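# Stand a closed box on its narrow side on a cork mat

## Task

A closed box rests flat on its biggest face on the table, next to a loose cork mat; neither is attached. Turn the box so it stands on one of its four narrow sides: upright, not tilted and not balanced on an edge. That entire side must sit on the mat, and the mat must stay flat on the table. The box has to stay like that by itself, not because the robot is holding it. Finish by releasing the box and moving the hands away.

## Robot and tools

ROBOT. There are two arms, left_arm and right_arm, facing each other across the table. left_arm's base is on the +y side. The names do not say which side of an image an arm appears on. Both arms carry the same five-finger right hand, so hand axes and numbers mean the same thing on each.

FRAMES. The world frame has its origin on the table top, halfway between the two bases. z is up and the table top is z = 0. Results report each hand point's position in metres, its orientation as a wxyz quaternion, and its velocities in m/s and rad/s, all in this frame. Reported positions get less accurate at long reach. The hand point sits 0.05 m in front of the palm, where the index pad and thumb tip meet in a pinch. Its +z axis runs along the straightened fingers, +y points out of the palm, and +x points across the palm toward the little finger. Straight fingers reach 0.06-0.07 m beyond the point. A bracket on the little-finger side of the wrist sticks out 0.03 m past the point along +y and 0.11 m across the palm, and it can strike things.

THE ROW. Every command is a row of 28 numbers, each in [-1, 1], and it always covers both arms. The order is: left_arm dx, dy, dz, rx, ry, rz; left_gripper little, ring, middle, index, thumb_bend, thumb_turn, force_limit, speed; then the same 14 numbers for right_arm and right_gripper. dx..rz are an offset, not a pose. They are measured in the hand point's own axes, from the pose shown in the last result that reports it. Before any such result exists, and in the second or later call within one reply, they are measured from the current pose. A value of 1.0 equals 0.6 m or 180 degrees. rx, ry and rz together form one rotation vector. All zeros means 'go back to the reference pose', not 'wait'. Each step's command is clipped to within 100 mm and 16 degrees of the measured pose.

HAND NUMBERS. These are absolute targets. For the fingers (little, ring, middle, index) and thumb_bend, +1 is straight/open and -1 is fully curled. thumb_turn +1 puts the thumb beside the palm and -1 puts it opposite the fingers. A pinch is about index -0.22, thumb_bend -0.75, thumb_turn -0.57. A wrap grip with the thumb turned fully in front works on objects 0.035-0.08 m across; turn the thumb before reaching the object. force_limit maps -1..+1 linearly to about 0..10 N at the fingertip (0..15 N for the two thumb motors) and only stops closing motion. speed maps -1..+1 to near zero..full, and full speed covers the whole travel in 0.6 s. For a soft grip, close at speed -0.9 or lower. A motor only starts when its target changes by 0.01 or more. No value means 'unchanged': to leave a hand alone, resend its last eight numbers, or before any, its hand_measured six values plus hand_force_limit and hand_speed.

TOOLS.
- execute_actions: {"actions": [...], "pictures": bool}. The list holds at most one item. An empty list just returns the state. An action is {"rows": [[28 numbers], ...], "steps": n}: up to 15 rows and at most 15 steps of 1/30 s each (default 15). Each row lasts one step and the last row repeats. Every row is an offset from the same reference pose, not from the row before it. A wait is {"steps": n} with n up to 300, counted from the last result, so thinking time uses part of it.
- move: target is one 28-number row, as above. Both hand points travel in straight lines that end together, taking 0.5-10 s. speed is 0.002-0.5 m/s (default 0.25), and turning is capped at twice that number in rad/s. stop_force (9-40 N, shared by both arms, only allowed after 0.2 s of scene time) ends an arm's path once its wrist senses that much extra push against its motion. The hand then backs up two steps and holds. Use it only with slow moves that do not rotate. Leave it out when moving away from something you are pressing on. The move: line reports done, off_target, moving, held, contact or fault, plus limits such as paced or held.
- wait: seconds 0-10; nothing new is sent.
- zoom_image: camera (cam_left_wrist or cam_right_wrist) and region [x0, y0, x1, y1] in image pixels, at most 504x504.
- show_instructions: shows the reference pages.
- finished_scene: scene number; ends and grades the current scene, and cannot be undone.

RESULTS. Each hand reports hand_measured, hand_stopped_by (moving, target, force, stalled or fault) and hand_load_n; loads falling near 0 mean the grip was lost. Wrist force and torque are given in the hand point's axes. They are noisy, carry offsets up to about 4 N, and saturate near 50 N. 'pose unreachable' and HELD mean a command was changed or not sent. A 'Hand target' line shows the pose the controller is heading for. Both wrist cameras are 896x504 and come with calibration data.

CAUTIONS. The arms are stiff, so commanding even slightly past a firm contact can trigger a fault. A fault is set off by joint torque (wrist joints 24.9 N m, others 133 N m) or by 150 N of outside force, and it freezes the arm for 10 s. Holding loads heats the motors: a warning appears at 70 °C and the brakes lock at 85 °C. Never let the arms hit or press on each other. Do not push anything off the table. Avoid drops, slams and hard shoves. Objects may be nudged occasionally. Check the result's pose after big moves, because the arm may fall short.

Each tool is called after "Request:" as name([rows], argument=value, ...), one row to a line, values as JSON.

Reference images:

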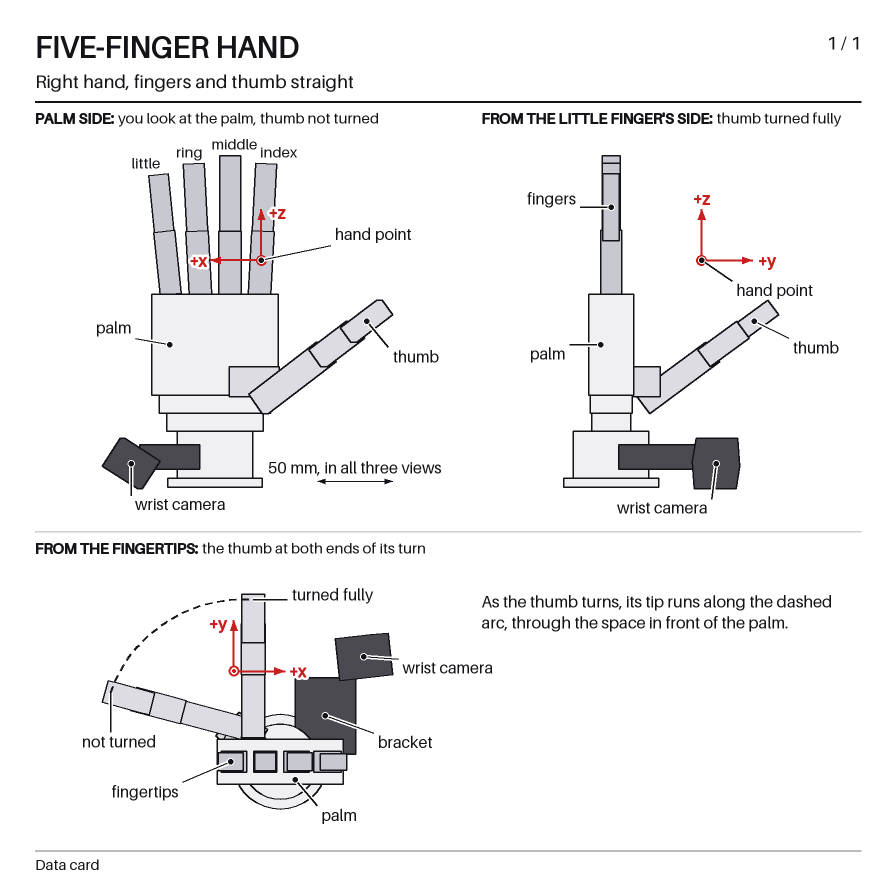

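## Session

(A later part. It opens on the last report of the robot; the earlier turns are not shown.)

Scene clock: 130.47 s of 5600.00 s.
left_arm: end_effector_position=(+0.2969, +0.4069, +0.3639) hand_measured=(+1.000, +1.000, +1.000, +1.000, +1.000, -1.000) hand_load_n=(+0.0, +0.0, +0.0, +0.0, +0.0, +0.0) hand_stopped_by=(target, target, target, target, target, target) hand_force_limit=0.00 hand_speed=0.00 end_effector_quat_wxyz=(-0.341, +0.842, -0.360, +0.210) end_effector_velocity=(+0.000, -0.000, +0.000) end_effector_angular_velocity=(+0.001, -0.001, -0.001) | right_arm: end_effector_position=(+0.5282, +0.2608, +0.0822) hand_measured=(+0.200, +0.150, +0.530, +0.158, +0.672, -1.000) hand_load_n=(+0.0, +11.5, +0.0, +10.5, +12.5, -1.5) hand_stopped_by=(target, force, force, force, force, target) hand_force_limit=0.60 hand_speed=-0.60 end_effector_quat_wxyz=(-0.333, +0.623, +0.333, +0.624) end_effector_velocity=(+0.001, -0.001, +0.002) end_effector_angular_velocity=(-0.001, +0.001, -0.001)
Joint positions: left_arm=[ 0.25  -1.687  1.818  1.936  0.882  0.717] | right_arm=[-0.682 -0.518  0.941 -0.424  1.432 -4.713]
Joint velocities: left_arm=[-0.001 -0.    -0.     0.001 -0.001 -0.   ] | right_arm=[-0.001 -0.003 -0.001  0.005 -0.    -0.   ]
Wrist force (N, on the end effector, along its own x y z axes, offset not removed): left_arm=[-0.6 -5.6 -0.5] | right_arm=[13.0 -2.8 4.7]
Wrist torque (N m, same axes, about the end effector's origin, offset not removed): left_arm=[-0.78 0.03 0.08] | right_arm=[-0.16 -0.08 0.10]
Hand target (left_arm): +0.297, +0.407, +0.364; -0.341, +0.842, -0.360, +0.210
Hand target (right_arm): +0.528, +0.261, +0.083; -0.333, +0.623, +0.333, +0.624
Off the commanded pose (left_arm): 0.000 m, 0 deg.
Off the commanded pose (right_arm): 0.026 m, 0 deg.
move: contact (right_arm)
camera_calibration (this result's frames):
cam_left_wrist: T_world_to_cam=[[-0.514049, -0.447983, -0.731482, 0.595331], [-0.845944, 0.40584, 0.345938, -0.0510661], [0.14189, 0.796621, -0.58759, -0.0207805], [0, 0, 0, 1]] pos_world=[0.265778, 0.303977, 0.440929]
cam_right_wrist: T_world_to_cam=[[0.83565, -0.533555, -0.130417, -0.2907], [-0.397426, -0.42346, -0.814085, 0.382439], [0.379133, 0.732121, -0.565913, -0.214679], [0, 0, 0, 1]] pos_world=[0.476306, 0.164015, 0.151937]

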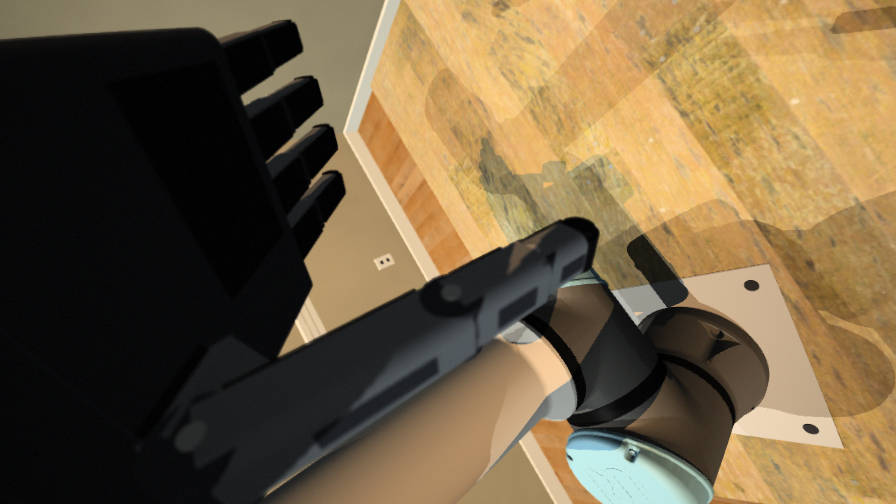

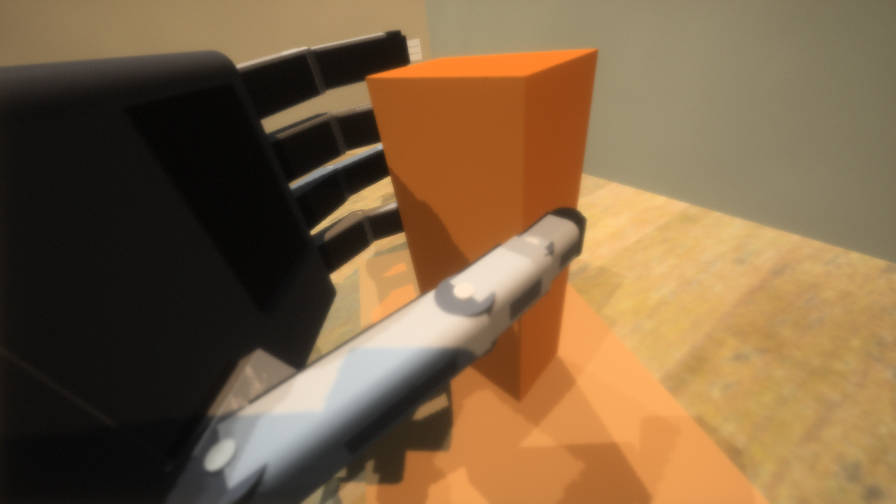

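Request:
move(target=[0,0,0,0,0,0,1,1,1,1,1,-1,0,0, 0.003,0,0,0,0,0,0.8,0.8,0.8,0.8,1,-1,0.6,-0.3])

Request:
move(target=[0,0,0,0,0,0,1,1,1,1,1,-1,0,0, 0,-0.14,-0.14,0,0,0,0.8,0.8,0.8,0.8,1,-1,0.6,-0.3], speed=0.06)

Request:
move(target=[0,0,0,0,0,0,1,1,1,1,1,-1,0,0, 0.2,0,-0.4,0,0,0,0.8,0.8,0.8,0.8,1,-1,0.6,-0.3])

Scene clock: 134.23 s of 5600.00 s.
left_arm: end_effector_position=(+0.2969, +0.4069, +0.3639) hand_measured=(+1.000, +1.000, +1.000, +1.000, +1.000, -1.000) hand_load_n=(+0.0, +0.0, +0.0, +0.0, +0.0, +0.0) hand_stopped_by=(target, target, target, target, target, target) hand_force_limit=0.00 hand_speed=0.00 end_effector_quat_wxyz=(-0.341, +0.842, -0.360, +0.210) end_effector_velocity=(+0.000, -0.000, +0.000) end_effector_angular_velocity=(-0.001, -0.000, +0.000) | right_arm: end_effector_position=(+0.5282, +0.2608, +0.0840) hand_measured=(+0.800, +0.800, +0.800, +0.800, +1.000, -1.000) hand_load_n=(+0.0, +0.0, +0.0, +0.0, +0.0, +0.0) hand_stopped_by=(target, target, target, target, target, target) hand_force_limit=0.60 hand_speed=-0.30 end_effector_quat_wxyz=(-0.333, +0.623, +0.333, +0.624) end_effector_velocity=(+0.000, +0.000, +0.001) end_effector_angular_velocity=(+0.001, -0.001, +0.001)
Joint positions: left_arm=[ 0.25  -1.687  1.818  1.936  0.882  0.717] | right_arm=[-0.682 -0.52   0.94  -0.421  1.432 -4.713]
Joint velocities: left_arm=[ 0.    -0.    -0.001 -0.    -0.    -0.   ] | right_arm=[-0.    -0.001 -0.     0.    -0.001 -0.   ]
Wrist force (N, on the end effector, along its own x y z axes, offset not removed): left_arm=[2.8 -4.4 0.2] | right_arm=[0.5 1.5 0.4]
Wrist torque (N m, same axes, about the end effector's origin, offset not removed): left_arm=[-0.66 -0.50 0.15] | right_arm=[0.12 -0.01 0.11]
Hand target (left_arm): +0.297, +0.407, +0.364; -0.341, +0.842, -0.360, +0.210
Hand target (right_arm): +0.528, +0.261, +0.084; -0.333, +0.623, +0.333, +0.624
Off the commanded pose (left_arm): 0.000 m, 0 deg.
Off the commanded pose (right_arm): 0.000 m, 0 deg.
move: done
camera_calibration (this result's frames):
cam_left_wrist: T_world_to_cam=[[-0.514049, -0.447983, -0.731482, 0.595331], [-0.845944, 0.40584, 0.345938, -0.0510662], [0.14189, 0.796621, -0.58759, -0.0207804], [0, 0, 0, 1]] pos_world=[0.265778, 0.303977, 0.440929]
cam_right_wrist: T_world_to_cam=[[0.835635, -0.533578, -0.130417, -0.290466], [-0.397439, -0.423449, -0.814084, 0.383891], [0.379153, 0.73211, -0.565913, -0.213671], [0, 0, 0, 1]] pos_world=[0.47631, 0.164003, 0.153719]

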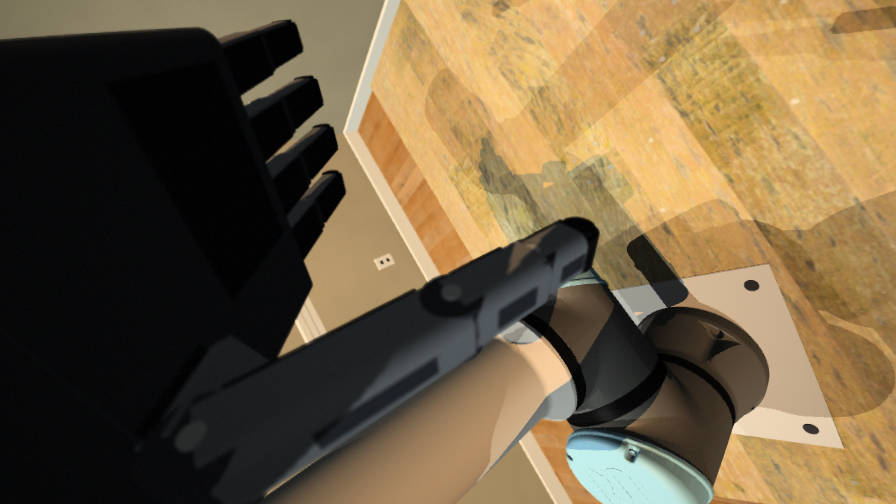

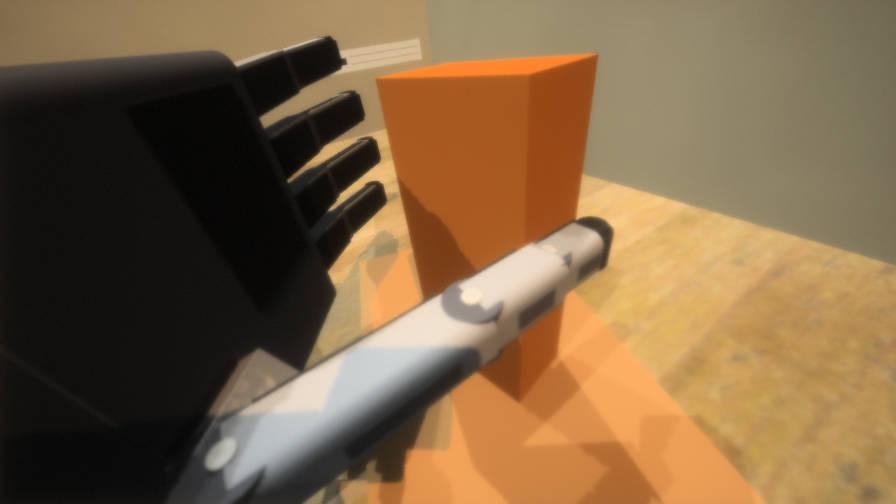

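Scene clock: 136.67 s of 5600.00 s.
left_arm: end_effector_position=(+0.2969, +0.4069, +0.3639) hand_measured=(+1.000, +1.000, +1.000, +1.000, +1.000, -1.000) hand_load_n=(+0.0, +0.0, +0.0, +0.0, +0.0, +0.0) hand_stopped_by=(target, target, target, target, target, target) hand_force_limit=0.00 hand_speed=0.00 end_effector_quat_wxyz=(-0.341, +0.842, -0.360, +0.210) end_effector_velocity=(-0.000, -0.000, -0.000) end_effector_angular_velocity=(-0.001, +0.000, -0.000) | right_arm: end_effector_position=(+0.4119, +0.2377, +0.0837) hand_measured=(+0.800, +0.800, +0.800, +0.800, +1.000, -1.000) hand_load_n=(+0.0, +0.0, +0.0, +0.0, +0.0, +0.0) hand_stopped_by=(target, target, target, target, target, target) hand_force_limit=0.60 hand_speed=-0.30 end_effector_quat_wxyz=(-0.333, +0.623, +0.333, +0.624) end_effector_velocity=(-0.002, +0.000, +0.001) end_effector_angular_velocity=(+0.002, -0.001, +0.002)
Joint positions: left_arm=[ 0.25  -1.687  1.818  1.936  0.882  0.717] | right_arm=[-0.571 -0.694  1.291 -0.599  1.543 -4.713]
Joint velocities: left_arm=[-0.     0.     0.001 -0.002  0.    -0.   ] | right_arm=[ 0.002 -0.003  0.004 -0.004  0.001 -0.   ]
Wrist force (N, on the end effector, along its own x y z axes, offset not removed): left_arm=[0.6 -2.1 -0.5] | right_arm=[-0.6 -1.0 0.6]
Wrist torque (N m, same axes, about the end effector's origin, offset not removed): left_arm=[-0.34 -0.24 0.10] | right_arm=[-0.20 0.16 -0.18]
Hand target (left_arm): +0.297, +0.407, +0.364; -0.341, +0.842, -0.360, +0.210
Hand target (right_arm): +0.412, +0.238, +0.084; -0.333, +0.623, +0.333, +0.624
Off the commanded pose (left_arm): 0.000 m, 0 deg.
Off the commanded pose (right_arm): 0.000 m, 0 deg.
move: done
camera_calibration (this result's frames):
cam_left_wrist: T_world_to_cam=[[-0.514049, -0.447983, -0.731482, 0.595331], [-0.845944, 0.40584, 0.345938, -0.0510663], [0.14189, 0.796621, -0.58759, -0.0207805], [0, 0, 0, 1]] pos_world=[0.265778, 0.303977, 0.440929]
cam_right_wrist: T_world_to_cam=[[0.835653, -0.533612, -0.130164, -0.20571], [-0.397296, -0.423602, -0.814074, 0.327626], [0.379262, 0.731997, -0.565986, -0.152865], [0, 0, 0, 1]] pos_world=[0.360042, 0.140911, 0.153416]

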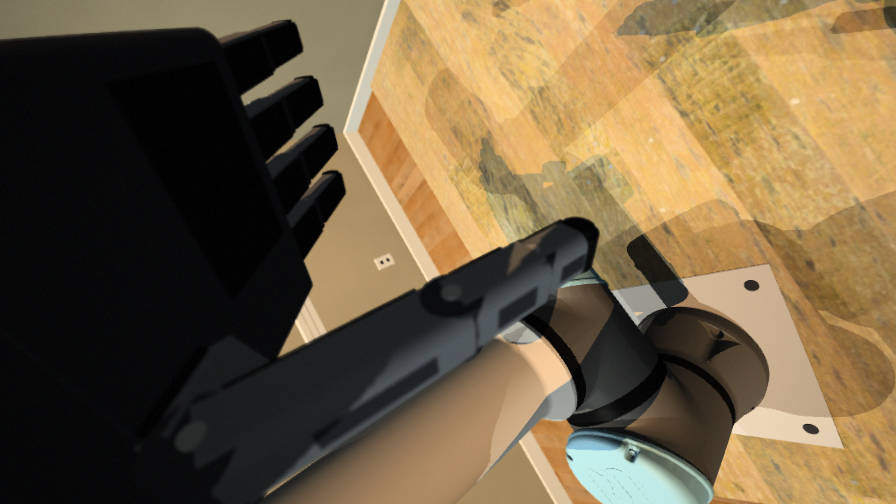

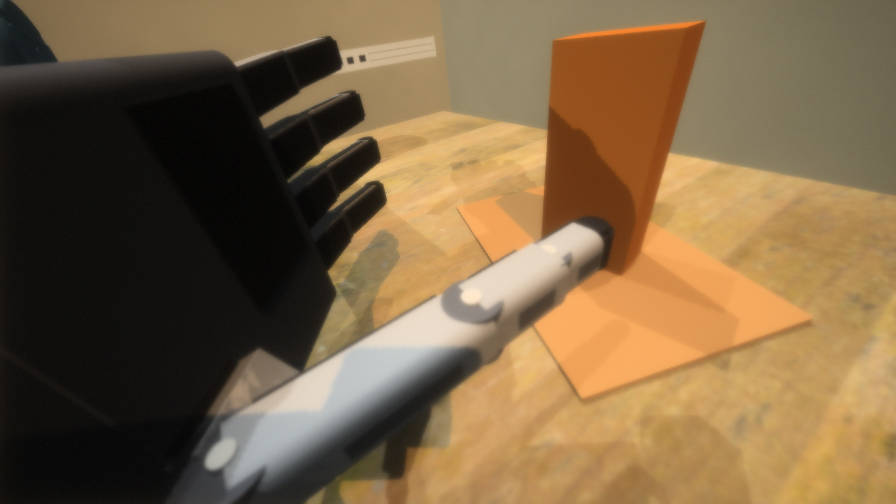

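Scene clock: 138.47 s of 5600.00 s.
left_arm: end_effector_position=(+0.2969, +0.4069, +0.3639) hand_measured=(+1.000, +1.000, +1.000, +1.000, +1.000, -1.000) hand_load_n=(+0.0, +0.0, +0.0, +0.0, +0.0, +0.0) hand_stopped_by=(target, target, target, target, target, target) hand_force_limit=0.00 hand_speed=0.00 end_effector_quat_wxyz=(-0.341, +0.842, -0.360, +0.210) end_effector_velocity=(+0.000, +0.001, -0.000) end_effector_angular_velocity=(+0.001, +0.001, +0.002) | right_arm: end_effector_position=(+0.2783, +0.0380, +0.2028) hand_measured=(+0.800, +0.800, +0.800, +0.800, +1.000, -1.000) hand_load_n=(+0.0, +0.0, +0.0, +0.0, +0.0, +0.0) hand_stopped_by=(target, target, target, target, target, target) hand_force_limit=0.60 hand_speed=-0.30 end_effector_quat_wxyz=(-0.333, +0.623, +0.333, +0.624) end_effector_velocity=(-0.001, -0.002, +0.000) end_effector_angular_velocity=(-0.002, +0.002, -0.000)
Joint positions: left_arm=[ 0.25  -1.687  1.818  1.936  0.882  0.717] | right_arm=[-0.587 -1.332  1.999 -0.668  1.527 -4.713]
Joint velocities: left_arm=[0.001 0.    0.001 0.    0.001 0.   ] | right_arm=[-0.001 -0.005  0.004  0.003 -0.001  0.   ]
Wrist force (N, on the end effector, along its own x y z axes, offset not removed): left_arm=[2.6 -5.0 1.6] | right_arm=[0.7 -2.1 -2.3]
Wrist torque (N m, same axes, about the end effector's origin, offset not removed): left_arm=[-0.93 -0.39 0.05] | right_arm=[-0.18 0.15 0.01]
Hand target (left_arm): +0.297, +0.407, +0.364; -0.341, +0.842, -0.360, +0.210
Hand target (right_arm): +0.278, +0.038, +0.203; -0.333, +0.623, +0.333, +0.624
Off the commanded pose (left_arm): 0.000 m, 0 deg.
Off the commanded pose (right_arm): 0.001 m, 0 deg.
move: done
camera_calibration (this result's frames):
cam_left_wrist: T_world_to_cam=[[-0.514049, -0.447983, -0.731482, 0.595331], [-0.845944, 0.40584, 0.345938, -0.0510661], [0.14189, 0.796621, -0.587589, -0.0207807], [0, 0, 0, 1]] pos_world=[0.265778, 0.303977, 0.440929]
cam_right_wrist: T_world_to_cam=[[0.835632, -0.533636, -0.130197, -0.185055], [-0.397339, -0.423587, -0.814062, 0.286886], [0.379263, 0.731988, -0.565997, 0.111335], [0, 0, 0, 1]] pos_world=[0.226403, -0.0587264, 0.272465]

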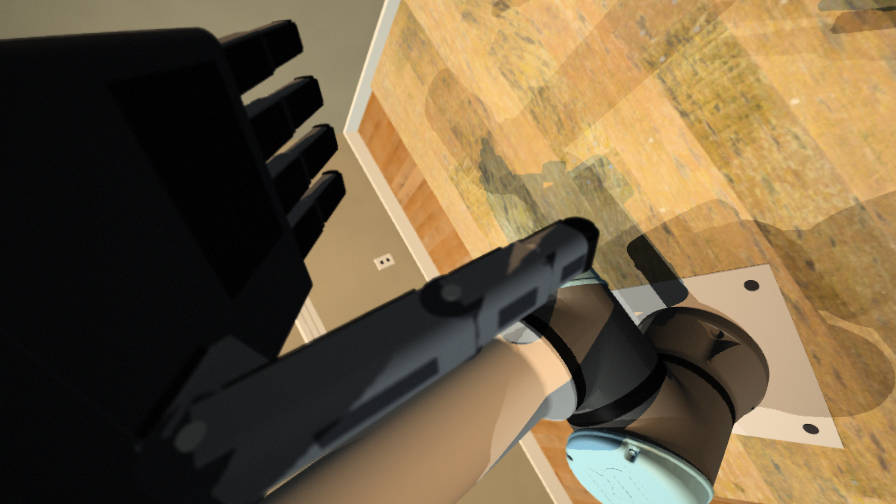

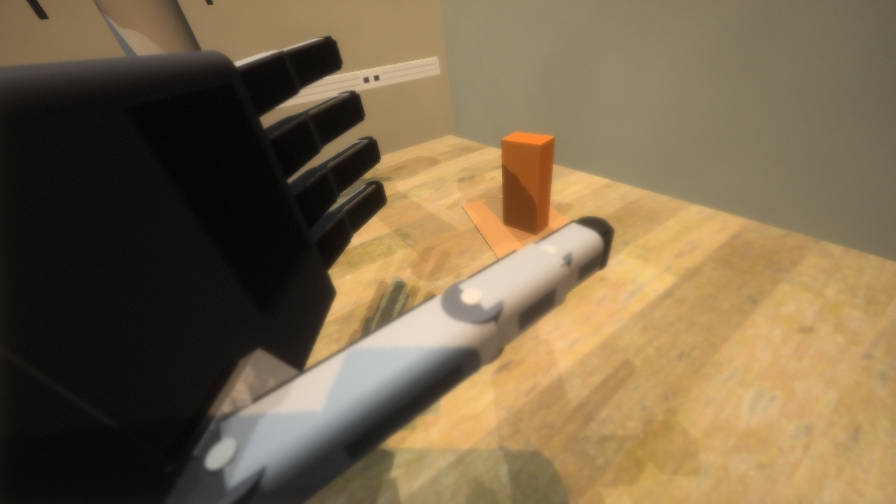

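Request:
finished_scene(scene=1)

The scene is finished: the task was done.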